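## Task

Take the foam block that sits on the desk and set it on the top of the low shelf beneath the yellow sign. The robot must not topple or finish leaning; either one means failure. The block must rest there on its own at the end, not be held up by the robot.

## Robot and tools

ROBOT. A two-wheeled base with casters carries a lifting column. On the column are a tilting head with two cameras and two six-joint arms (left, right), each ending in a two-finger gripper with a wrist camera. A nav_camera sits low on the base front. Shoulder height S = 0.90 m + column_m. Folded, the robot is 0.73 m long, 0.62 m wide and S + 0.43 m tall, and its front is 0.40 m ahead of the column. The base cannot move sideways.

FRAMES. Base frame: origin on the floor under the column, between the drive wheels; x forward, y left, z up. left_hand and right_hand are reported in this frame as the point where the fingers meet (tips are 8 mm past it). A hand's z axis points along the fingers, its y axis along the opening. The odometry frame is the base frame at the scene's start; base_odometry counts only wheel rotation, so slipping shows up as travel. Heading is positive to the left, -3.142 to 3.142.

execute_actions. Argument "actions": a list with zero or one action; an empty list just reports state and pictures. "cameras": a list from cam_head_left, cam_head_right, cam_left_wrist, cam_right_wrist, nav_camera, all; omitted or null means all, [] means none. An action may hold:
- "base": exactly one of {"translate_m": d}, a straight drive of d metres relative to where the base last reported itself, forward positive, -3 to 3; or {"rotate_rad": d}, an on-the-spot turn of d radians relative to that same place, counter-clockwise (left) positive, -3.2 to 3.2.
- "joints": absolute targets by name (not offsets). column_m 0 to 0.8 m; head_tilt_rad -0.61 to 1.308 (positive looks down); for each arm, prefix left_ or right_: joint1_rad -2.879 to 2.879, joint2_rad 0 to 3.141, joint3_rad 0 to 3.019, joint4_rad -1.692 to 1.57, joint5_rad -1.57 to 1.57 (positive swings the hand to the robot's right), joint6_rad -2.094 to 2.094 (hand roll), gripper_m 0 (closed) to 0.093 m fingertip gap.
- "speeds": optional caps for this action only, translate_m 0.05 to 0.8 m/s, rotate_rad 0.1 to 1 rad/s (defaults are the maxima). Speeds do not slow the arms.
All motions in an action start at once. A base move needing over 8.667 s, any unknown key or any out-of-range value gets the whole call refused. No action runs over 15 s. A joint you leave out may still be driving toward an older target.

wait: {"seconds": 0 to 10}; commands nothing and returns the same report. zoom_image: {"camera", "region": [x0, y0, x1, y1]} in pixels from the top-left, at most 504 by 504, on a camera in the latest result. read_manual: licence texts only. finished_scene: {"scene": 1 or 2}; final, reports success and gives the next task.

RESULTS. base_status and joint_status per motion: done (within tolerance; for the base, wheels turned as commanded even if slipping); off_target (rested away from target, may still push); contact_stop (column or base hit something, then holds where it stopped); time_out; not_followed, or the line "joint command not followed" with a cause, meaning a safety check withheld an arm's targets (the gripper still moves). on_its_own lists uncommanded behaviour; "held at" is a held target, not a position. motor_effort lists only left_wheel and right_wheel in percent, positive pushes forward, bracket is the peak. wheel_motors_off = 1 while overload has cut the wheels. If turned_by_wheels and turned_by_imu differ by 0.05 rad or more and over ~4 %, the base hit something or slipped and heading is off by that amount. base_tilt is in degrees, forward and right positive, about 1 degree of fixed bias.

ARM GEOMETRY. With joint1 at -1.57 (left) or 1.57 (right) and joints 5, 6 at 0, an arm works in a vertical plane facing forward, 0.23 m beside the column. Let a = j2 - 0.35, b = 1.05 + j2 - j3, c = b - j4 (c = 1.57 means fingers straight down). Hand point: ahead = 0.12 + 0.39 sin a + 0.38 cos b + 0.25 cos c; height = S + 0.39 cos a - 0.38 sin b - 0.25 sin c. Joints 2, 3, 4 = 0.93, 0.78, 0.14 give 0.60 m ahead, 0.25 m below S. The real hand usually sits up to 5 cm lower and nearer the column (about 12 cm with a heavy or far load); trust left_hand/right_hand. Reach is about 1 m from the shoulder, down to 0.99 m below S. Below 0.4 m height, the base housing blocks a hand nearer than 0.45 m ahead; avoid moving arms with column_m under 0.3. Light loads (up to 0.3 kg) are fine out to 0.6 m ahead with fingers down; best to keep fingers pointing well down when carrying.

GRIPPER. Fingers 7 cm long; body 10 cm wide. To grasp, command an opening smaller than the object; off_target is then expected. A reported opening staying 0.002 m or more above the target means something is held.

CAUTIONS. Joint changes under ~0.03 rad (0.08 for joints 2, 3) may not move at all; for gentle contact, step about 0.05 rad per call from your last target. A blocked arm keeps pushing and can overheat (MOTOR HOT from 85 °C, fault and arm collapse at 100 °C); relieve it by sending back its reported positions. On a withheld arm, move each joint it tried at least 0.05 rad back. When lowering the column onto something, it stops with contact_stop once a hand or its load touches down, and then refuses to go down again until raised 0.2 m. If the base stalls (contact_stop) or leans back, drive 0.05 m away before turning. Pushing hard about 3 s cuts the wheels for 2 s. Never let the arms collide or press on each other. Avoid dropping, slamming, tipping the robot or knocking objects over. Something may occasionally nudge a loose object. While you think, the robot keeps holding its last command. Head cameras look ahead, tilted down by about head_tilt_rad; wrist cameras view along the fingers; nav_camera looks forward from 0.23 m up.

Each tool is called after "Call:" as a command line: name --argument value for each argument, lists and objects as JSON in quotes; but a table of rows of numbers goes row by row, as --pt "numbers of a row", without its own name.

## Session

Call:
execute_actions --actions '[{"joints":{"head_tilt_rad":0.4}}]' --cameras '["cam_head_left","nav_camera"]'

Scene clock: 0.83 s.
base_odometry: x=+0.000 y=+0.000 heading=+0.000 (m, m, rad; odometry frame)
turned_by_wheels: +0.000 (rad since the last result)
turned_by_imu: +0.000 (rad since the last result)
base_tilt: forward=-0.4 right=+0.6 (deg)
base_status: not commanded
joint_positions: column_m=+0.555 head_tilt_rad=+0.419 left_joint1_rad=-1.585 left_joint2_rad=+0.855 left_joint3_rad=+0.426 left_joint4_rad=-0.925 left_joint5_rad=+0.027 left_joint6_rad=-0.044 left_gripper_m=+0.095 right_joint1_rad=+1.554 right_joint2_rad=+0.885 right_joint3_rad=+0.403 right_joint4_rad=-0.933 right_joint5_rad=+0.012 right_joint6_rad=-0.011 right_gripper_m=+0.095
joint_status: all done
wheel_motors_off: 0
motor_effort: left_wheel=+1(2) right_wheel=+1(1) (%)
left_hand: x=+0.1658 y=+0.2167 z=+1.2473 quat_wxyz=(+0.404, +0.020, -0.915, +0.008) (m; base frame)
right_hand: x=+0.1462 y=-0.2310 z=+1.2514 quat_wxyz=(+0.431, +0.001, -0.902, +0.008) (m; base frame)
pictures: cam_head_left, nav_camera
camera_calibration (this result's frames):
cam_head_left: T_world_to_cam=[[0.0906031, -0.995869, -0.00602253, 0.0537452], [-0.444195, -0.0349984, -0.895246, 1.41406], [0.891337, 0.0837872, -0.445531, 0.568189], [0, 0, 0, 1]] pos_world=[0.116801, 0.055406, 1.5194]
Images, in order (width x height): cam_head_left 896x504, nav_camera 896x504.

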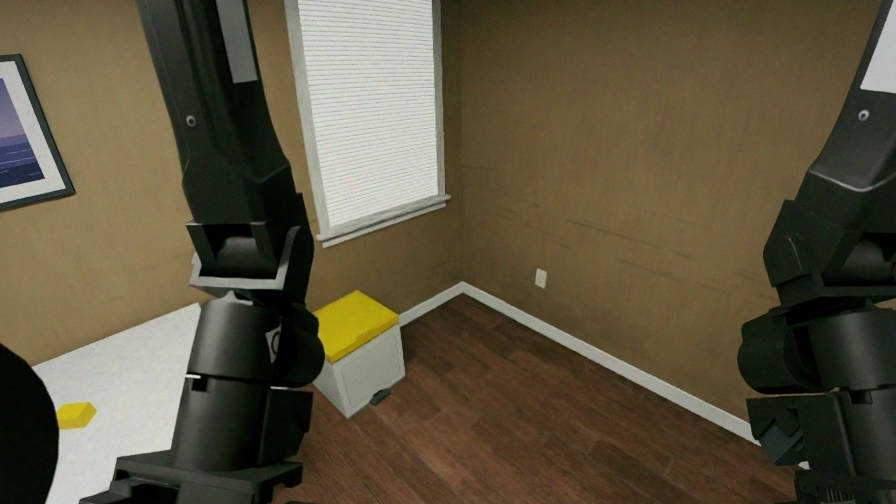

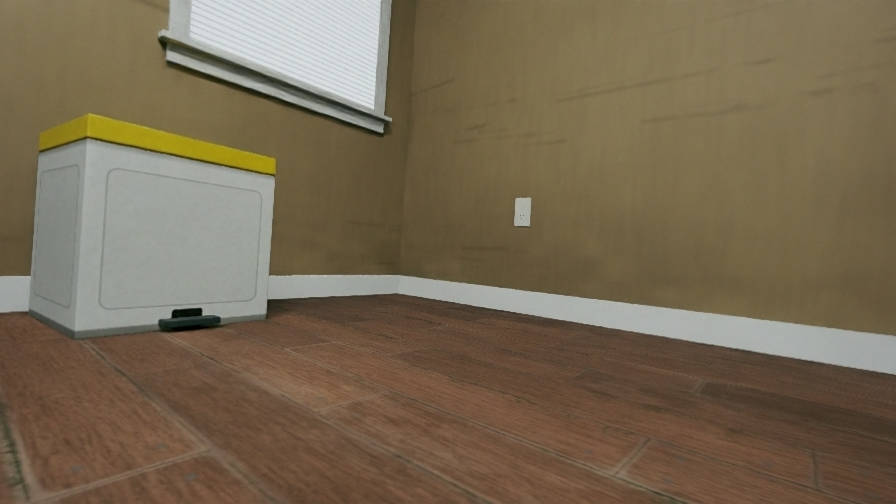

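Call:
execute_actions --actions '[{"base":{"rotate_rad":1.0},"joints":{"head_tilt_rad":0.6}}]' --cameras '["cam_head_left","cam_head_right","nav_camera"]'

Scene clock: 7.33 s.
base_odometry: x=+0.000 y=+0.000 heading=+0.999 (m, m, rad; odometry frame)
turned_by_wheels: +0.999 (rad since the last result)
turned_by_imu: +0.991 (rad since the last result)
base_tilt: forward=-0.3 right=+0.5 (deg)
base_status: done
joint_positions: column_m=+0.555 head_tilt_rad=+0.603 left_joint1_rad=-1.585 left_joint2_rad=+0.855 left_joint3_rad=+0.426 left_joint4_rad=-0.925 left_joint5_rad=+0.027 left_joint6_rad=-0.044 left_gripper_m=+0.095 right_joint1_rad=+1.554 right_joint2_rad=+0.885 right_joint3_rad=+0.404 right_joint4_rad=-0.933 right_joint5_rad=+0.012 right_joint6_rad=-0.011 right_gripper_m=+0.095
joint_status: all done
wheel_motors_off: 0
motor_effort: left_wheel=-7(41) right_wheel=+9(49) (%)
left_hand: x=+0.1658 y=+0.2167 z=+1.2473 quat_wxyz=(+0.404, +0.020, -0.915, +0.008) (m; base frame)
right_hand: x=+0.1464 y=-0.2310 z=+1.2513 quat_wxyz=(+0.431, +0.001, -0.903, +0.008) (m; base frame)
pictures: cam_head_left, cam_head_right, nav_camera
camera_calibration (this result's frames):
cam_head_left: T_world_to_cam=[[0.0879628, -0.995869, -0.0225327, 0.079318], [-0.60081, -0.0349984, -0.798625, 1.27301], [0.794537, 0.0837872, -0.601407, 0.813221], [0, 0, 0, 1]] pos_world=[0.111724, 0.055406, 1.50752]
cam_head_right: T_world_to_cam=[[0.07781, -0.996641, -0.0255522, -0.0156619], [-0.599559, -0.0263009, -0.799899, 1.27368], [0.796539, 0.0775601, -0.599591, 0.802271], [0, 0, 0, 1]] pos_world=[0.125826, -0.0443345, 1.49945]
Images, in order (width x height): cam_head_left 896x504, cam_head_right 896x504, nav_camera 896x504.

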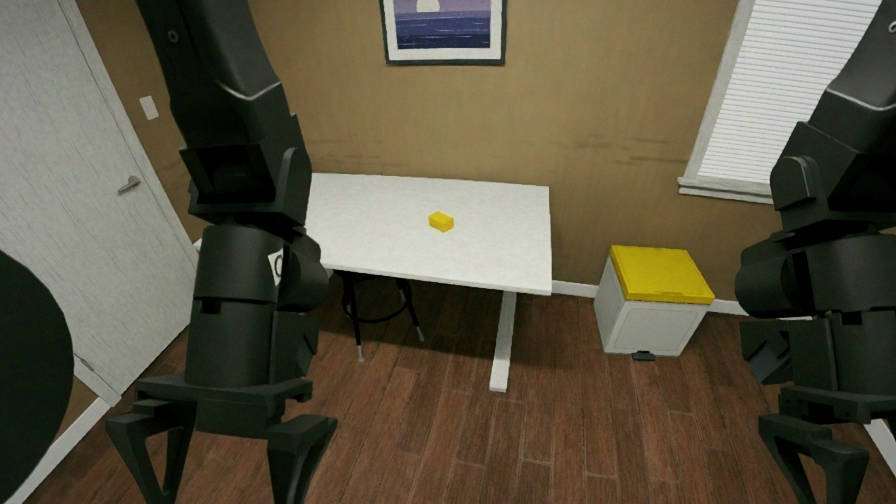

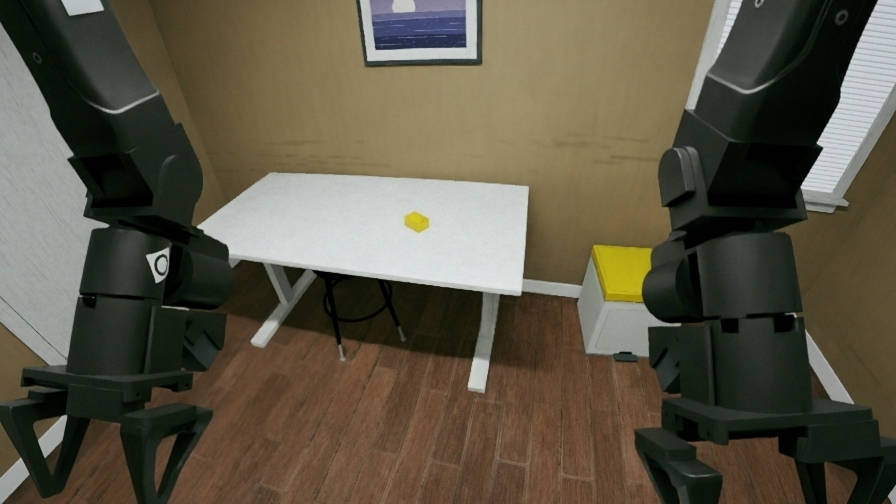

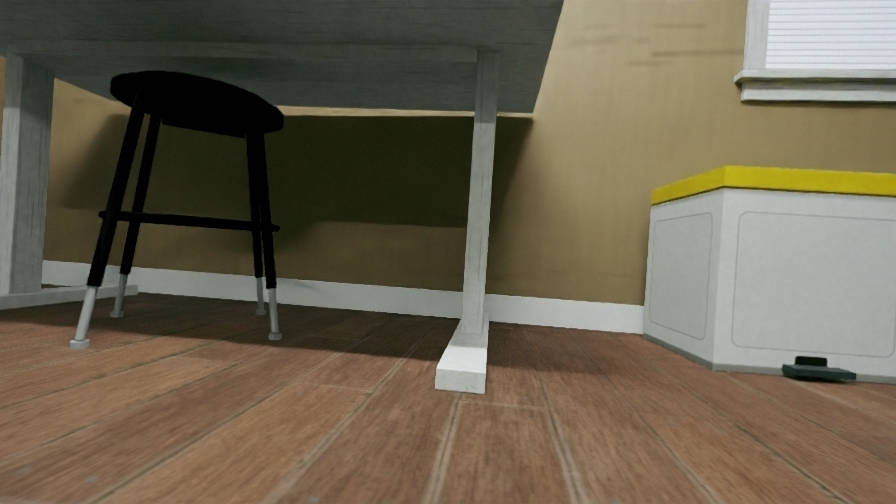

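Call:
execute_actions --actions '[{"joints":{"left_joint2_rad":1.9,"left_joint3_rad":2.1,"left_joint4_rad":-0.72,"left_joint1_rad":-1.57,"left_joint5_rad":0,"head_tilt_rad":0.85},"base":{"translate_m":0.15}}]' --cameras '[]'

Call:
execute_actions --actions '[{"base":{"translate_m":0.43}}]' --cameras '["cam_head_left","cam_head_right","cam_left_wrist","nav_camera"]'

Scene clock: 21.00 s.
base_odometry: x=+0.081 y=+0.126 heading=+0.999 (m, m, rad; odometry frame)
turned_by_wheels: +0.001 (rad since the last result)
turned_by_imu: -0.001 (rad since the last result)
base_tilt: forward=-0.4 right=+0.5 (deg)
base_status: done
joint_positions: column_m=+0.555 head_tilt_rad=+0.852 left_joint1_rad=-1.578 left_joint2_rad=+1.897 left_joint3_rad=+2.090 left_joint4_rad=-0.725 left_joint5_rad=+0.004 left_joint6_rad=-0.044 left_gripper_m=+0.095 right_joint1_rad=+1.554 right_joint2_rad=+0.885 right_joint3_rad=+0.404 right_joint4_rad=-0.933 right_joint5_rad=+0.012 right_joint6_rad=-0.011 right_gripper_m=+0.095
joint_status: all done
wheel_motors_off: 0
motor_effort: left_wheel=+2(39) right_wheel=-2(60) (%)
left_hand: x=+0.7574 y=+0.2181 z=+0.9312 quat_wxyz=(+0.004, +0.020, -1.000, +0.005) (m; base frame)
right_hand: x=+0.1468 y=-0.2311 z=+1.2512 quat_wxyz=(+0.430, +0.001, -0.903, +0.008) (m; base frame)
pictures: none
No camera images: the call's "cameras" was empty. Leave "cameras" out to get every camera's image.

Scene clock: 23.37 s.
base_odometry: x=+0.314 y=+0.488 heading=+0.999 (m, m, rad; odometry frame)
turned_by_wheels: +0.000 (rad since the last result)
turned_by_imu: -0.002 (rad since the last result)
base_tilt: forward=-0.3 right=+0.6 (deg)
base_status: done
joint_positions: column_m=+0.555 head_tilt_rad=+0.852 left_joint1_rad=-1.578 left_joint2_rad=+1.897 left_joint3_rad=+2.090 left_joint4_rad=-0.725 left_joint5_rad=+0.004 left_joint6_rad=-0.044 left_gripper_m=+0.095 right_joint1_rad=+1.554 right_joint2_rad=+0.884 right_joint3_rad=+0.405 right_joint4_rad=-0.933 right_joint5_rad=+0.012 right_joint6_rad=-0.011 right_gripper_m=+0.095
joint_status: not commanded
wheel_motors_off: 0
motor_effort: left_wheel=-1(32) right_wheel=+0(28) (%)
left_hand: x=+0.7575 y=+0.2184 z=+0.9312 quat_wxyz=(+0.004, +0.020, -1.000, +0.005) (m; base frame)
right_hand: x=+0.1473 y=-0.2311 z=+1.2510 quat_wxyz=(+0.430, +0.001, -0.903, +0.008) (m; base frame)
pictures: cam_head_left, cam_head_right, cam_left_wrist, nav_camera
camera_calibration (this result's frames):
cam_head_left: T_world_to_cam=[[0.0797069, -0.995869, -0.043497, 0.112035], [-0.778949, -0.0349984, -0.62611, 1.01608], [0.622001, 0.0837872, -0.778521, 1.09477], [0, 0, 0, 1]] pos_world=[0.101601, 0.055406, 1.49335]
cam_head_right: T_world_to_cam=[[0.0691233, -0.996641, -0.0439237, 0.0130814], [-0.77805, -0.0263009, -0.627652, 1.01719], [0.624388, 0.0775601, -0.777254, 1.08464], [0, 0, 0, 1]] pos_world=[0.113282, -0.0443345, 1.48206]
cam_left_wrist: T_world_to_cam=[[0.0373613, -0.99925, -0.0102033, 0.200102], [-0.80232, -0.036082, 0.595803, 0.0661349], [-0.595724, -0.0140736, -0.803066, 1.3307], [0, 0, 0, 1]] pos_world=[0.838312, 0.221066, 1.03127]
Images, in order (width x height): cam_head_left 896x504, cam_head_right 896x504, cam_left_wrist 616x616, nav_camera 896x504.

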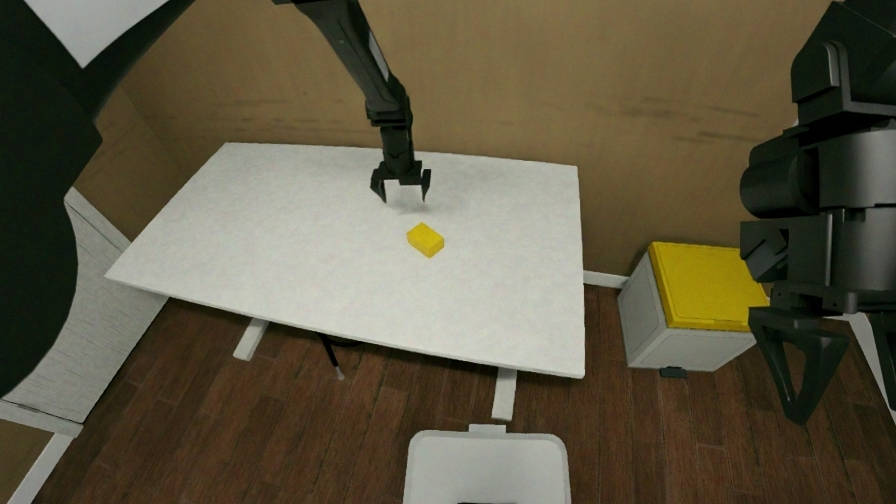

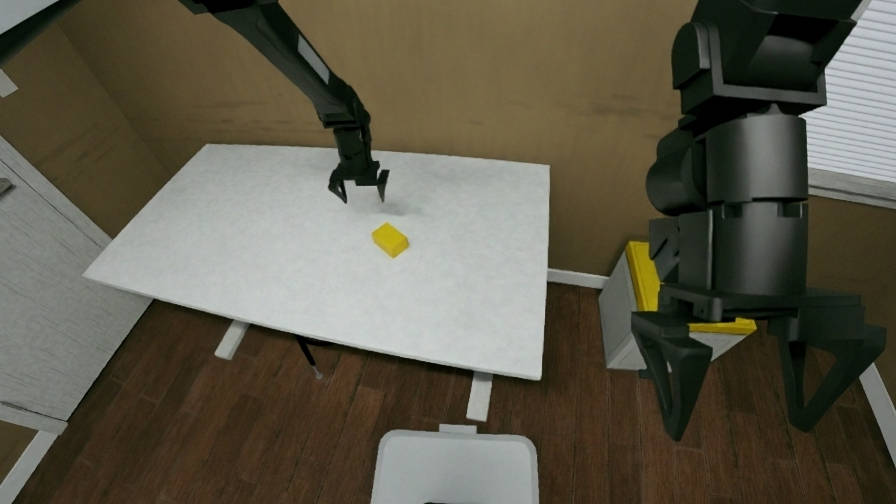

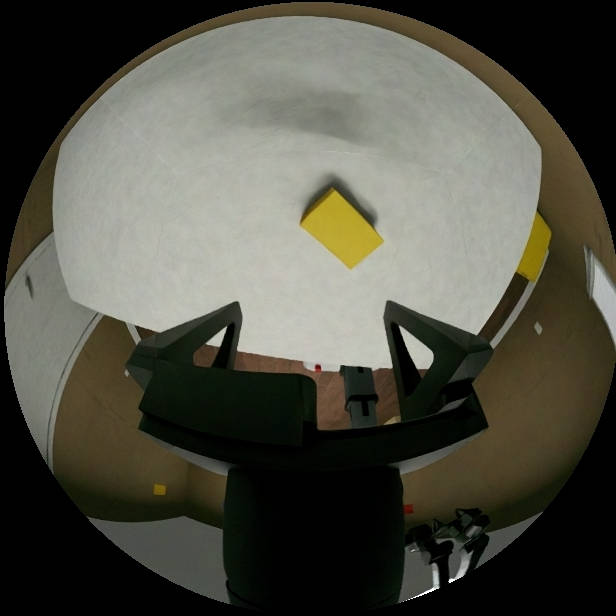

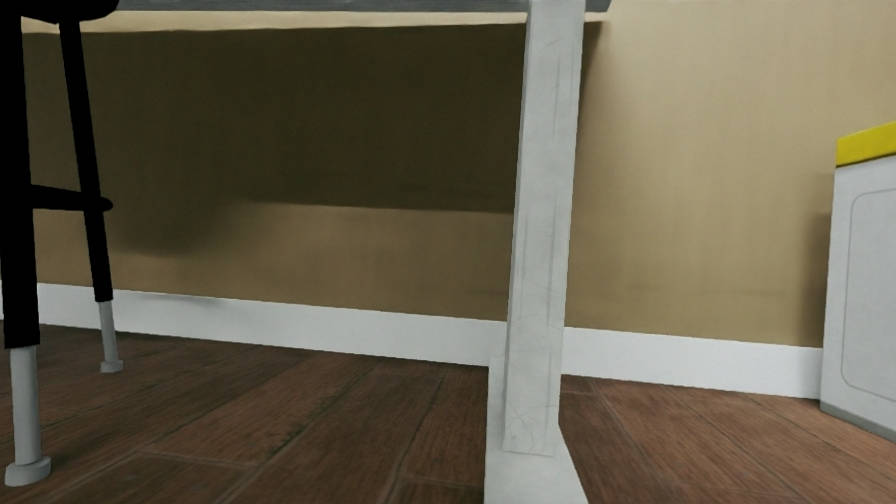

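Call:
execute_actions --actions '[{"joints":{"left_joint1_rad":-1.625,"left_joint6_rad":-0.88,"column_m":0.46}}]' --cameras '["cam_head_left","cam_left_wrist"]'

Scene clock: 31.83 s.
base_odometry: x=+0.314 y=+0.488 heading=+0.999 (m, m, rad; odometry frame)
turned_by_wheels: +0.000 (rad since the last result)
turned_by_imu: -0.001 (rad since the last result)
base_tilt: forward=-0.3 right=+0.7 (deg)
base_status: not commanded
joint_positions: column_m=+0.460 head_tilt_rad=+0.852 left_joint1_rad=-1.630 left_joint2_rad=+1.897 left_joint3_rad=+2.090 left_joint4_rad=-0.725 left_joint5_rad=+0.003 left_joint6_rad=-0.870 left_gripper_m=+0.095 right_joint1_rad=+1.554 right_joint2_rad=+0.884 right_joint3_rad=+0.405 right_joint4_rad=-0.933 right_joint5_rad=+0.012 right_joint6_rad=-0.011 right_gripper_m=+0.095
joint_status: all done
wheel_motors_off: 0
motor_effort: left_wheel=+0(1) right_wheel=+1(1) (%)
left_hand: x=+0.7568 y=+0.1770 z=+0.8376 quat_wxyz=(+0.015, +0.408, -0.913, +0.023) (m; base frame)
right_hand: x=+0.1473 y=-0.2311 z=+1.1562 quat_wxyz=(+0.430, +0.001, -0.903, +0.008) (m; base frame)
pictures: cam_head_left, cam_left_wrist
camera_calibration (this result's frames):
cam_head_left: T_world_to_cam=[[0.0797069, -0.995869, -0.043497, 0.10791], [-0.778949, -0.0349984, -0.626109, 0.9567], [0.622001, 0.0837872, -0.778521, 1.02093], [0, 0, 0, 1]] pos_world=[0.101601, 0.055406, 1.39851]
cam_left_wrist: T_world_to_cam=[[0.743004, -0.669214, 0.00991498, -0.451446], [-0.526574, -0.575364, 0.62584, -0.0185409], [-0.413116, -0.470222, -0.779888, 1.17764], [0, 0, 0, 1]] pos_world=[0.812167, 0.240974, 0.934511]
Images, in order (width x height): cam_head_left 896x504, cam_left_wrist 616x616.

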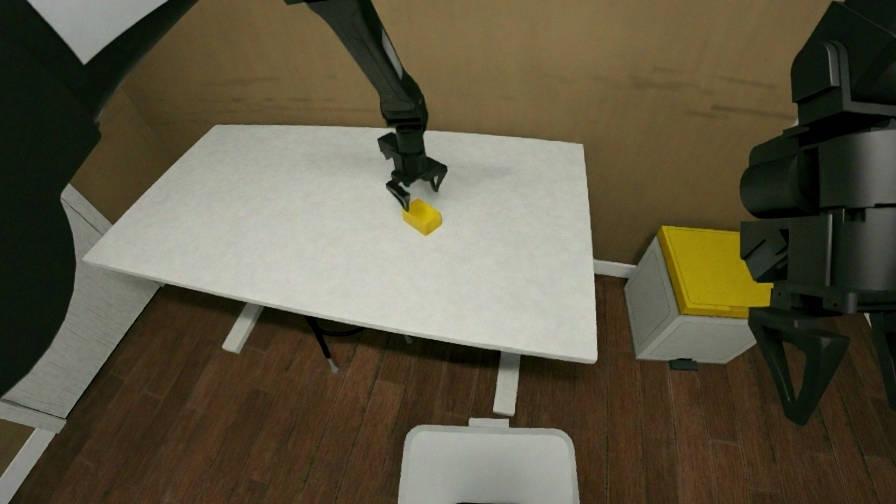

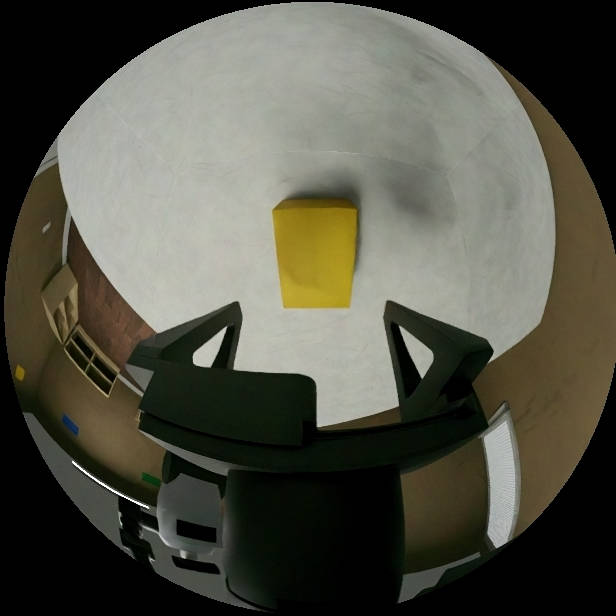

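Call:
execute_actions --actions '[{"joints":{"column_m":0.39}}]' --cameras '["cam_head_left","cam_left_wrist"]'

Scene clock: 56.23 s.
base_odometry: x=+0.314 y=+0.488 heading=+0.999 (m, m, rad; odometry frame)
turned_by_wheels: +0.000 (rad since the last result)
turned_by_imu: -0.001 (rad since the last result)
base_tilt: forward=-0.4 right=+0.6 (deg)
base_status: not commanded
joint_positions: column_m=+0.390 head_tilt_rad=+0.852 left_joint1_rad=-1.630 left_joint2_rad=+1.897 left_joint3_rad=+2.090 left_joint4_rad=-0.725 left_joint5_rad=+0.003 left_joint6_rad=-0.870 left_gripper_m=+0.095 right_joint1_rad=+1.554 right_joint2_rad=+0.884 right_joint3_rad=+0.405 right_joint4_rad=-0.933 right_joint5_rad=+0.012 right_joint6_rad=-0.011 right_gripper_m=+0.095
joint_status: all done
wheel_motors_off: 0
motor_effort: left_wheel=-1(1) right_wheel=+1(1) (%)
left_hand: x=+0.7568 y=+0.1770 z=+0.7676 quat_wxyz=(+0.015, +0.408, -0.913, +0.023) (m; base frame)
right_hand: x=+0.1473 y=-0.2311 z=+1.0862 quat_wxyz=(+0.430, +0.001, -0.903, +0.008) (m; base frame)
pictures: cam_head_left, cam_left_wrist
camera_calibration (this result's frames):
cam_head_left: T_world_to_cam=[[0.0797069, -0.995869, -0.043497, 0.104865], [-0.778949, -0.0349984, -0.626109, 0.912877], [0.622001, 0.0837872, -0.778521, 0.966439], [0, 0, 0, 1]] pos_world=[0.101601, 0.055406, 1.32852]
cam_left_wrist: T_world_to_cam=[[0.743004, -0.669214, 0.00991498, -0.450752], [-0.526574, -0.575364, 0.62584, 0.025263], [-0.413116, -0.470222, -0.779888, 1.12306], [0, 0, 0, 1]] pos_world=[0.812167, 0.240974, 0.864519]
Images, in order (width x height): cam_head_left 896x504, cam_left_wrist 616x616.

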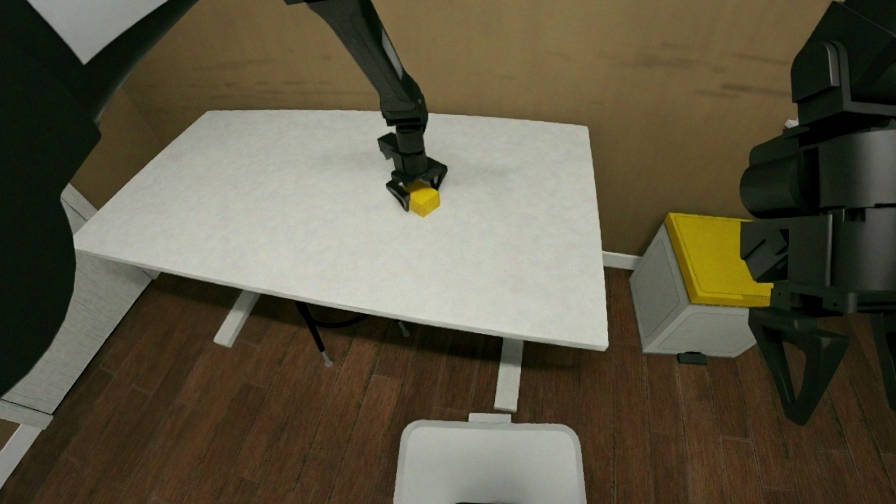

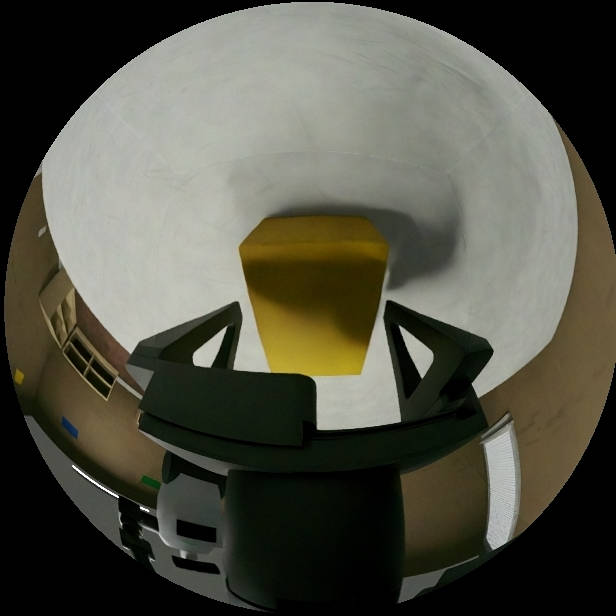

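Call:
execute_actions --actions '[{"joints":{"left_gripper_m":0.04}}]' --cameras '[]'

Call:
execute_actions --actions '[{"joints":{"left_joint2_rad":1.7,"left_joint3_rad":1.9}}]' --cameras '["cam_left_wrist"]'

Call:
execute_actions --actions '[{"base":{"translate_m":-0.3},"joints":{"left_joint2_rad":1.1,"left_joint3_rad":1.1,"left_joint4_rad":-0.52,"left_joint6_rad":-1.57,"head_tilt_rad":0.4}}]' --cameras '[]'

Call:
execute_actions --actions '[{"base":{"rotate_rad":2.2}}]' --cameras '["cam_head_left","cam_head_right","nav_camera"]'

Scene clock: 69.17 s.
base_odometry: x=+0.314 y=+0.488 heading=+0.999 (m, m, rad; odometry frame)
turned_by_wheels: +0.000 (rad since the last result)
turned_by_imu: -0.001 (rad since the last result)
base_tilt: forward=-0.4 right=+0.6 (deg)
base_status: not commanded
joint_positions: column_m=+0.390 head_tilt_rad=+0.852 left_joint1_rad=-1.630 left_joint2_rad=+1.897 left_joint3_rad=+2.090 left_joint4_rad=-0.725 left_joint5_rad=+0.002 left_joint6_rad=-0.870 left_gripper_m=+0.058 right_joint1_rad=+1.554 right_joint2_rad=+0.884 right_joint3_rad=+0.405 right_joint4_rad=-0.933 right_joint5_rad=+0.012 right_joint6_rad=-0.011 right_gripper_m=+0.095
joint_status: left_gripper_m off_target (ended at +0.058, target +0.040)
wheel_motors_off: 0
motor_effort: left_wheel=-1(0) right_wheel=+1(1) (%)
left_hand: x=+0.7568 y=+0.1772 z=+0.7676 quat_wxyz=(+0.015, +0.408, -0.913, +0.023) (m; base frame)
right_hand: x=+0.1473 y=-0.2311 z=+1.0862 quat_wxyz=(+0.430, +0.001, -0.903, +0.008) (m; base frame)
pictures: none
No camera images: the call's "cameras" was empty. Leave "cameras" out to get every camera's image.

Scene clock: 70.57 s.
base_odometry: x=+0.314 y=+0.488 heading=+0.999 (m, m, rad; odometry frame)
turned_by_wheels: +0.000 (rad since the last result)
turned_by_imu: +0.000 (rad since the last result)
base_tilt: forward=-0.2 right=+0.5 (deg)
base_status: not commanded
joint_positions: column_m=+0.390 head_tilt_rad=+0.852 left_joint1_rad=-1.630 left_joint2_rad=+1.696 left_joint3_rad=+1.896 left_joint4_rad=-0.725 left_joint5_rad=+0.002 left_joint6_rad=-0.870 left_gripper_m=+0.058 right_joint1_rad=+1.554 right_joint2_rad=+0.884 right_joint3_rad=+0.405 right_joint4_rad=-0.933 right_joint5_rad=+0.012 right_joint6_rad=-0.011 right_gripper_m=+0.095
joint_status: all done
wheel_motors_off: 0
motor_effort: left_wheel=+0(0) right_wheel=+1(1) (%)
left_hand: x=+0.7509 y=+0.1814 z=+0.8453 quat_wxyz=(+0.012, +0.408, -0.913, +0.024) (m; base frame)
right_hand: x=+0.1473 y=-0.2311 z=+1.0862 quat_wxyz=(+0.430, +0.001, -0.903, +0.008) (m; base frame)
pictures: cam_left_wrist
camera_calibration (this result's frames):
cam_left_wrist: T_world_to_cam=[[0.743137, -0.668996, 0.0138232, -0.447654], [-0.53022, -0.576128, 0.622048, -0.0179383], [-0.408184, -0.469596, -0.782857, 1.18202], [0, 0, 0, 1]] pos_world=[0.805639, 0.245259, 0.942701]
Images, in order (width x height): cam_left_wrist 616x616.

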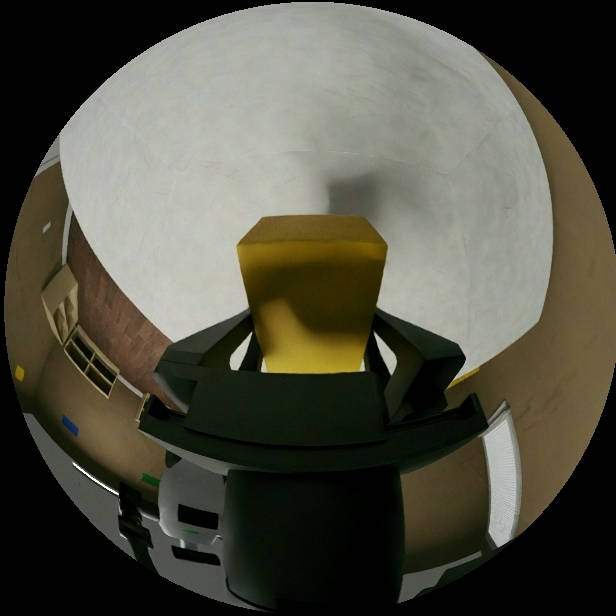

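Scene clock: 72.63 s.
base_odometry: x=+0.152 y=+0.236 heading=+0.999 (m, m, rad; odometry frame)
turned_by_wheels: +0.000 (rad since the last result)
turned_by_imu: +0.000 (rad since the last result)
base_tilt: forward=-0.6 right=+0.5 (deg)
base_status: done
joint_positions: column_m=+0.390 head_tilt_rad=+0.419 left_joint1_rad=-1.630 left_joint2_rad=+1.102 left_joint3_rad=+1.079 left_joint4_rad=-0.527 left_joint5_rad=+0.002 left_joint6_rad=-1.561 left_gripper_m=+0.058 right_joint1_rad=+1.554 right_joint2_rad=+0.884 right_joint3_rad=+0.400 right_joint4_rad=-0.933 right_joint5_rad=+0.012 right_joint6_rad=-0.011 right_gripper_m=+0.095
joint_status: all done
wheel_motors_off: 0
motor_effort: left_wheel=-2(29) right_wheel=-1(31) (%)
left_hand: x=+0.5644 y=+0.1944 z=+0.9923 quat_wxyz=(+0.028, +0.693, -0.721, +0.010) (m; base frame)
right_hand: x=+0.1448 y=-0.2310 z=+1.0871 quat_wxyz=(+0.432, +0.001, -0.902, +0.008) (m; base frame)
pictures: none
No camera images: the call's "cameras" was empty. Leave "cameras" out to get every camera's image.

Scene clock: 76.53 s.
base_odometry: x=+0.152 y=+0.236 heading=-3.087 (m, m, rad; odometry frame)
turned_by_wheels: +2.198 (rad since the last result)
turned_by_imu: +2.183 (rad since the last result)
base_tilt: forward=-0.6 right=+0.5 (deg)
base_status: done
joint_positions: column_m=+0.390 head_tilt_rad=+0.419 left_joint1_rad=-1.628 left_joint2_rad=+1.102 left_joint3_rad=+1.083 left_joint4_rad=-0.527 left_joint5_rad=+0.002 left_joint6_rad=-1.561 left_gripper_m=+0.058 right_joint1_rad=+1.554 right_joint2_rad=+0.884 right_joint3_rad=+0.402 right_joint4_rad=-0.933 right_joint5_rad=+0.012 right_joint6_rad=-0.011 right_gripper_m=+0.095
joint_status: not commanded
wheel_motors_off: 0
motor_effort: left_wheel=-8(40) right_wheel=+9(44) (%)
left_hand: x=+0.5666 y=+0.1952 z=+0.9929 quat_wxyz=(+0.026, +0.693, -0.720, +0.011) (m; base frame)
right_hand: x=+0.1459 y=-0.2310 z=+1.0867 quat_wxyz=(+0.431, +0.001, -0.902, +0.008) (m; base frame)
pictures: cam_head_left, cam_head_right, nav_camera
camera_calibration (this result's frames):
cam_head_left: T_world_to_cam=[[0.0906048, -0.995869, -0.00599587, 0.0527157], [-0.443931, -0.0349984, -0.895377, 1.26666], [0.891468, 0.0837872, -0.445269, 0.494383], [0, 0, 0, 1]] pos_world=[0.116808, 0.055406, 1.35459]
cam_head_right: T_world_to_cam=[[0.0811792, -0.996641, -0.0108284, -0.0403033], [-0.442467, -0.0263009, -0.896399, 1.26677], [0.893103, 0.0775601, -0.443116, 0.483286], [0, 0, 0, 1]] pos_world=[0.132152, -0.0443345, 1.34925]
Images, in order (width x height): cam_head_left 896x504, cam_head_right 896x504, nav_camera 896x504.

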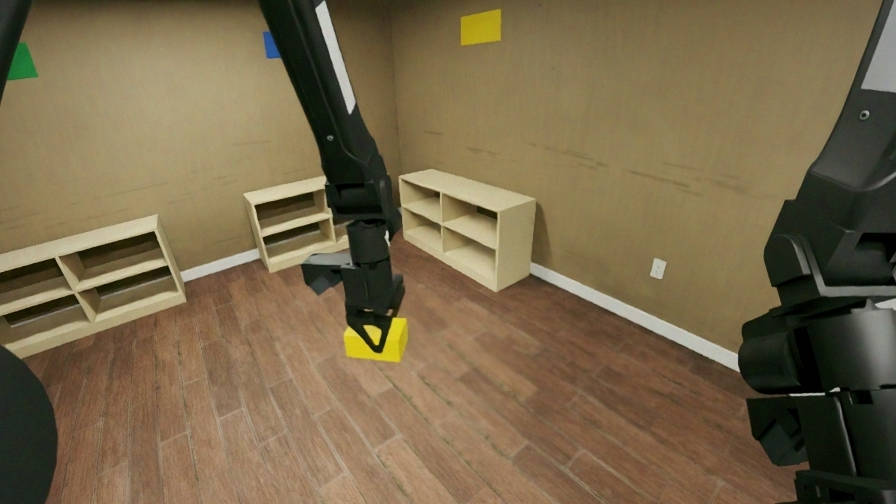

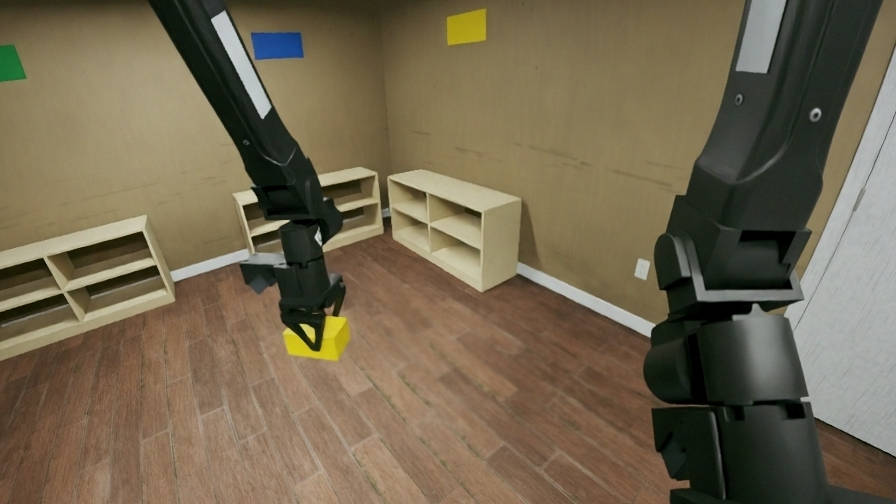

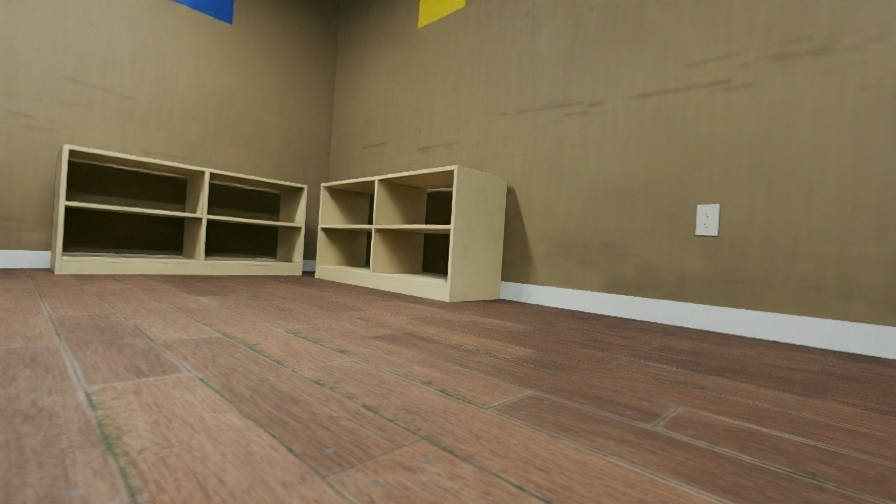

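Call:
execute_actions --actions '[{"base":{"rotate_rad":-0.11},"joints":{"left_joint2_rad":1.9,"left_joint3_rad":2.1,"left_joint4_rad":-0.72,"left_joint6_rad":-0.88,"head_tilt_rad":0.8}}]' --cameras '[]'

Call:
execute_actions --actions '[{"base":{"translate_m":1.62},"joints":{"column_m":0.33}}]' --cameras '["cam_head_left","cam_head_right","cam_left_wrist"]'

Scene clock: 89.27 s.
base_odometry: x=+0.152 y=+0.236 heading=+3.089 (m, m, rad; odometry frame)
turned_by_wheels: -0.108 (rad since the last result)
turned_by_imu: -0.109 (rad since the last result)
base_tilt: forward=-0.5 right=+0.5 (deg)
base_status: done
joint_positions: column_m=+0.390 head_tilt_rad=+0.802 left_joint1_rad=-1.628 left_joint2_rad=+1.909 left_joint3_rad=+2.081 left_joint4_rad=-0.710 left_joint5_rad=+0.002 left_joint6_rad=-0.889 left_gripper_m=+0.058 right_joint1_rad=+1.554 right_joint2_rad=+0.884 right_joint3_rad=+0.402 right_joint4_rad=-0.933 right_joint5_rad=+0.012 right_joint6_rad=-0.011 right_gripper_m=+0.095
joint_status: all done
wheel_motors_off: 0
motor_effort: left_wheel=+8(23) right_wheel=-9(24) (%)
left_hand: x=+0.7489 y=+0.1781 z=+0.7573 quat_wxyz=(+0.018, +0.417, -0.909, +0.020) (m; base frame)
right_hand: x=+0.1459 y=-0.2310 z=+1.0867 quat_wxyz=(+0.431, +0.001, -0.902, +0.008) (m; base frame)
pictures: none
No camera images: the call's "cameras" was empty. Leave "cameras" out to get every camera's image.

Scene clock: 93.37 s.
base_odometry: x=-1.466 y=+0.321 heading=+3.090 (m, m, rad; odometry frame)
turned_by_wheels: +0.002 (rad since the last result)
turned_by_imu: -0.003 (rad since the last result)
base_tilt: forward=-0.5 right=+0.6 (deg)
base_status: done
joint_positions: column_m=+0.330 head_tilt_rad=+0.802 left_joint1_rad=-1.628 left_joint2_rad=+1.909 left_joint3_rad=+2.081 left_joint4_rad=-0.711 left_joint5_rad=+0.002 left_joint6_rad=-0.889 left_gripper_m=+0.058 right_joint1_rad=+1.554 right_joint2_rad=+0.883 right_joint3_rad=+0.403 right_joint4_rad=-0.933 right_joint5_rad=+0.012 right_joint6_rad=-0.011 right_gripper_m=+0.095
joint_status: all done
wheel_motors_off: 0
motor_effort: left_wheel=+1(58) right_wheel=-1(48) (%)
left_hand: x=+0.7487 y=+0.1781 z=+0.6973 quat_wxyz=(+0.018, +0.417, -0.909, +0.020) (m; base frame)
right_hand: x=+0.1463 y=-0.2310 z=+1.0266 quat_wxyz=(+0.430, +0.001, -0.903, +0.008) (m; base frame)
pictures: cam_head_left, cam_head_right, cam_left_wrist
camera_calibration (this result's frames):
cam_head_left: T_world_to_cam=[[0.0817667, -0.995869, -0.0394892, 0.0968775], [-0.746929, -0.0349984, -0.663982, 0.92355], [0.659857, 0.0837872, -0.746705, 0.875957], [0, 0, 0, 1]] pos_world=[0.103897, 0.055406, 1.27113]
cam_head_right: T_world_to_cam=[[0.0712172, -0.996641, -0.0404404, -0.00148339], [-0.745954, -0.0263009, -0.665478, 0.924246], [0.662179, 0.0775601, -0.745321, 0.865967], [0, 0, 0, 1]] pos_world=[0.116124, -0.0443345, 1.26043]
cam_left_wrist: T_world_to_cam=[[0.755902, -0.654683, 0.0015378, -0.449691], [-0.509901, -0.587259, 0.628592, 0.0533542], [-0.410625, -0.475938, -0.777734, 1.06309], [0, 0, 0, 1]] pos_world=[0.803658, 0.242892, 0.793953]
Images, in order (width x height): cam_head_left 896x504, cam_head_right 896x504, cam_left_wrist 616x616.

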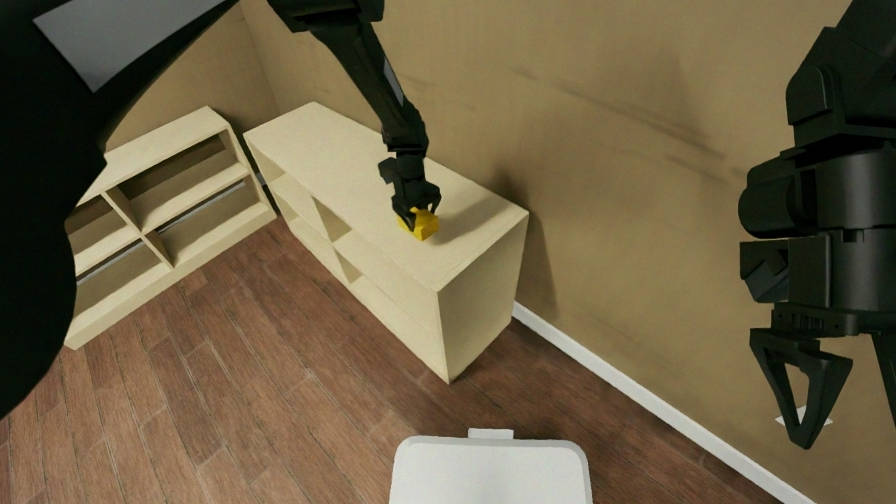

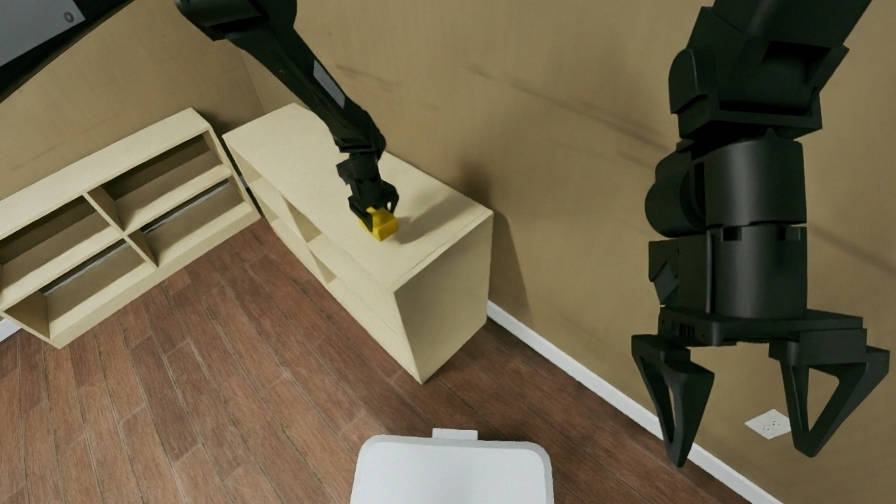

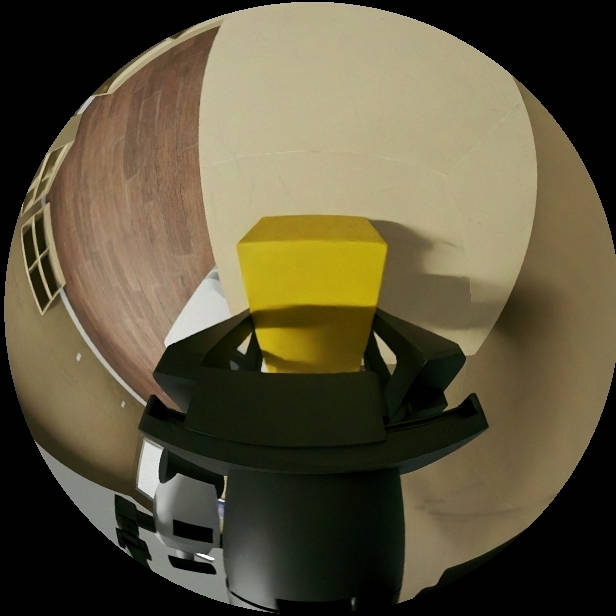

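Call:
execute_actions --actions '[{"base":{"translate_m":0.12},"joints":{"column_m":0.3}}]' --cameras '["cam_head_left","cam_left_wrist"]'

Call:
zoom_image --camera "cam_head_left" --region '[340,150,540,300]'

Scene clock: 99.53 s.
base_odometry: x=-1.586 y=+0.327 heading=+3.092 (m, m, rad; odometry frame)
turned_by_wheels: +0.002 (rad since the last result)
turned_by_imu: +0.000 (rad since the last result)
base_tilt: forward=-0.3 right=+0.5 (deg)
base_status: done
joint_positions: column_m=+0.300 head_tilt_rad=+0.802 left_joint1_rad=-1.628 left_joint2_rad=+1.909 left_joint3_rad=+2.081 left_joint4_rad=-0.711 left_joint5_rad=+0.002 left_joint6_rad=-0.889 left_gripper_m=+0.058 right_joint1_rad=+1.554 right_joint2_rad=+0.883 right_joint3_rad=+0.404 right_joint4_rad=-0.933 right_joint5_rad=+0.012 right_joint6_rad=-0.011 right_gripper_m=+0.095
joint_status: all done
wheel_motors_off: 0
motor_effort: left_wheel=+2(36) right_wheel=-1(51) (%)
left_hand: x=+0.7487 y=+0.1781 z=+0.6674 quat_wxyz=(+0.018, +0.417, -0.909, +0.020) (m; base frame)
right_hand: x=+0.1472 y=-0.2311 z=+0.9963 quat_wxyz=(+0.429, +0.001, -0.903, +0.008) (m; base frame)
pictures: cam_head_left, cam_left_wrist
camera_calibration (this result's frames):
cam_head_left: T_world_to_cam=[[0.081764, -0.995869, -0.0394948, 0.0956993], [-0.746975, -0.0349984, -0.663931, 0.903549], [0.659806, 0.0837872, -0.74675, 0.853599], [0, 0, 0, 1]] pos_world=[0.103894, 0.055406, 1.2411]
cam_left_wrist: T_world_to_cam=[[0.75589, -0.654697, 0.00124273, -0.449447], [-0.509673, -0.587257, 0.628779, 0.0718831], [-0.41093, -0.475922, -0.777583, 1.03994], [0, 0, 0, 1]] pos_world=[0.803714, 0.242894, 0.764003]
Images, in order (width x height): cam_head_left 896x504, cam_left_wrist 616x616.

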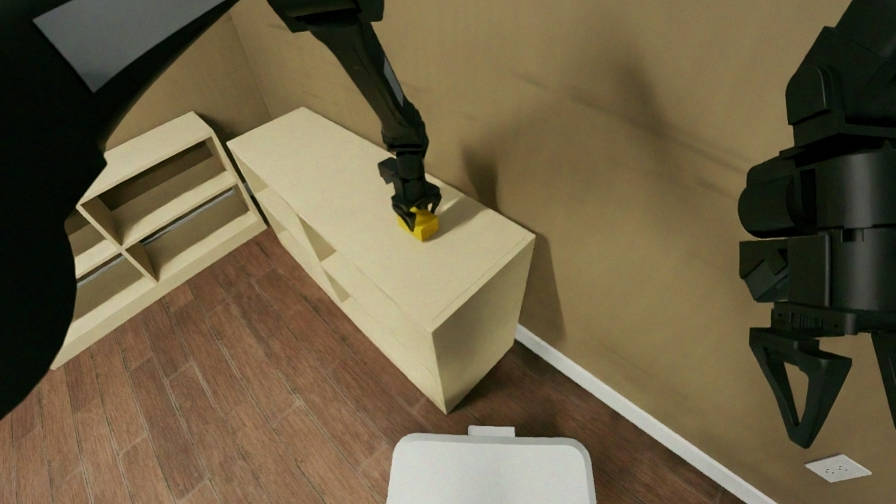

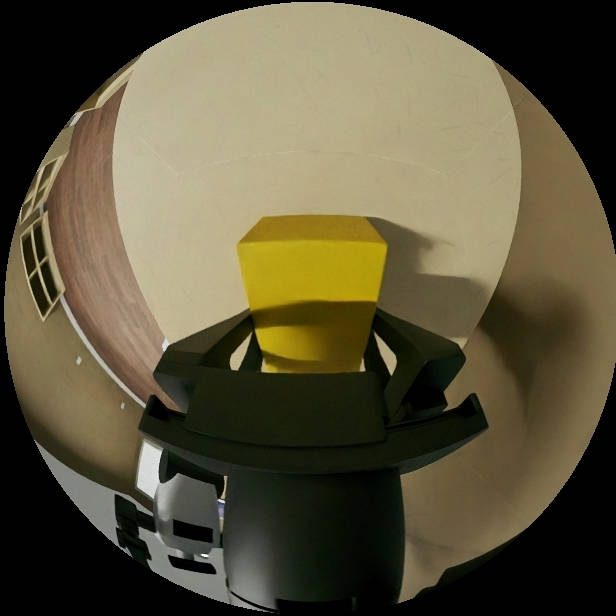

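Region (340, 150, 540, 300) of cam_head_left's 896x504 image, scaled by 2.520, with more detail than that image has; it fills the top 378 rows of this view, and the rest is white.

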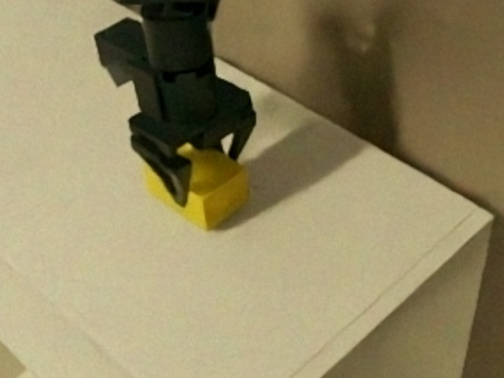

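Nearly touching.

Call:
execute_actions --actions '[{"joints":{"column_m":0.29}}]' --cameras '[]'

Call:
execute_actions --actions '[{"joints":{"left_gripper_m":0.093}}]' --cameras '[]'

Call:
execute_actions --actions '[{"joints":{"column_m":0.36}}]' --cameras '["cam_head_left"]'

Call:
finished_scene --scene 1

Scene clock: 112.93 s.
base_odometry: x=-1.586 y=+0.327 heading=+3.092 (m, m, rad; odometry frame)
turned_by_wheels: +0.000 (rad since the last result)
turned_by_imu: -0.001 (rad since the last result)
base_tilt: forward=-0.4 right=+0.5 (deg)
base_status: not commanded
joint_positions: column_m=+0.290 head_tilt_rad=+0.802 left_joint1_rad=-1.628 left_joint2_rad=+1.909 left_joint3_rad=+2.081 left_joint4_rad=-0.711 left_joint5_rad=+0.002 left_joint6_rad=-0.889 left_gripper_m=+0.058 right_joint1_rad=+1.554 right_joint2_rad=+0.883 right_joint3_rad=+0.404 right_joint4_rad=-0.933 right_joint5_rad=+0.012 right_joint6_rad=-0.011 right_gripper_m=+0.095
joint_status: all done
wheel_motors_off: 0
motor_effort: left_wheel=+2(2) right_wheel=-2(2) (%)
left_hand: x=+0.7487 y=+0.1781 z=+0.6574 quat_wxyz=(+0.018, +0.417, -0.909, +0.020) (m; base frame)
right_hand: x=+0.1472 y=-0.2311 z=+0.9863 quat_wxyz=(+0.429, +0.001, -0.903, +0.008) (m; base frame)
pictures: none
No camera images: the call's "cameras" was empty. Leave "cameras" out to get every camera's image.

Scene clock: 113.53 s.
base_odometry: x=-1.586 y=+0.327 heading=+3.092 (m, m, rad; odometry frame)
turned_by_wheels: +0.000 (rad since the last result)
turned_by_imu: +0.000 (rad since the last result)
base_tilt: forward=-0.3 right=+0.5 (deg)
base_status: not commanded
joint_positions: column_m=+0.290 head_tilt_rad=+0.802 left_joint1_rad=-1.628 left_joint2_rad=+1.909 left_joint3_rad=+2.081 left_joint4_rad=-0.711 left_joint5_rad=+0.002 left_joint6_rad=-0.889 left_gripper_m=+0.093 right_joint1_rad=+1.554 right_joint2_rad=+0.883 right_joint3_rad=+0.404 right_joint4_rad=-0.933 right_joint5_rad=+0.012 right_joint6_rad=-0.011 right_gripper_m=+0.095
joint_status: all done
wheel_motors_off: 0
motor_effort: left_wheel=+3(1) right_wheel=-3(3) (%)
left_hand: x=+0.7487 y=+0.1781 z=+0.6574 quat_wxyz=(+0.018, +0.417, -0.909, +0.020) (m; base frame)
right_hand: x=+0.1472 y=-0.2311 z=+0.9863 quat_wxyz=(+0.429, +0.001, -0.903, +0.008) (m; base frame)
pictures: none
No camera images: the call's "cameras" was empty. Leave "cameras" out to get every camera's image.

Scene clock: 115.03 s.
base_odometry: x=-1.586 y=+0.327 heading=+3.092 (m, m, rad; odometry frame)
turned_by_wheels: +0.000 (rad since the last result)
turned_by_imu: +0.000 (rad since the last result)
base_tilt: forward=-0.3 right=+0.6 (deg)
base_status: not commanded
joint_positions: column_m=+0.360 head_tilt_rad=+0.802 left_joint1_rad=-1.628 left_joint2_rad=+1.909 left_joint3_rad=+2.081 left_joint4_rad=-0.711 left_joint5_rad=+0.002 left_joint6_rad=-0.889 left_gripper_m=+0.093 right_joint1_rad=+1.554 right_joint2_rad=+0.883 right_joint3_rad=+0.404 right_joint4_rad=-0.933 right_joint5_rad=+0.012 right_joint6_rad=-0.011 right_gripper_m=+0.095
joint_status: all done
wheel_motors_off: 0
motor_effort: left_wheel=+3(3) right_wheel=-2(3) (%)
left_hand: x=+0.7487 y=+0.1781 z=+0.7272 quat_wxyz=(+0.018, +0.417, -0.909, +0.020) (m; base frame)
right_hand: x=+0.1472 y=-0.2311 z=+1.0562 quat_wxyz=(+0.429, +0.001, -0.903, +0.008) (m; base frame)
pictures: cam_head_left
camera_calibration (this result's frames):
cam_head_left: T_world_to_cam=[[0.0817639, -0.995869, -0.0394949, 0.0980626], [-0.746975, -0.0349984, -0.66393, 0.943276], [0.659805, 0.0837872, -0.746751, 0.898282], [0, 0, 0, 1]] pos_world=[0.103894, 0.055406, 1.30094]
Images, in order (width x height): cam_head_left 896x504.

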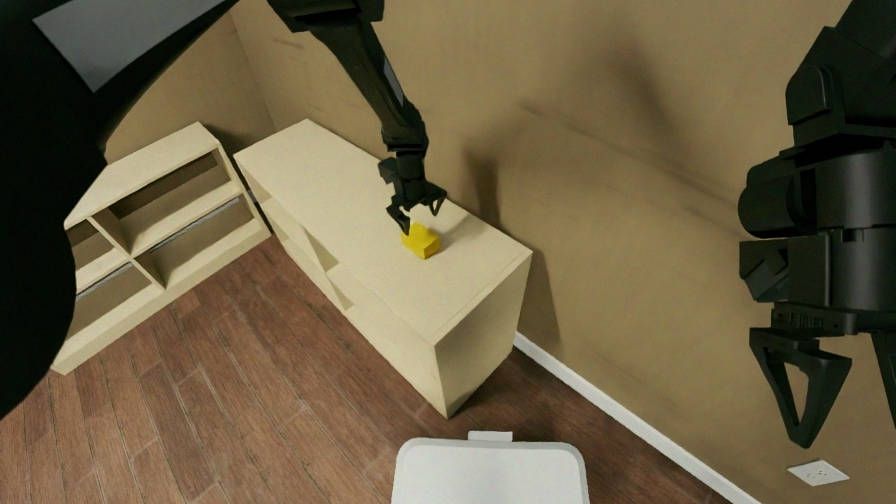

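The scene is finished: the task was done.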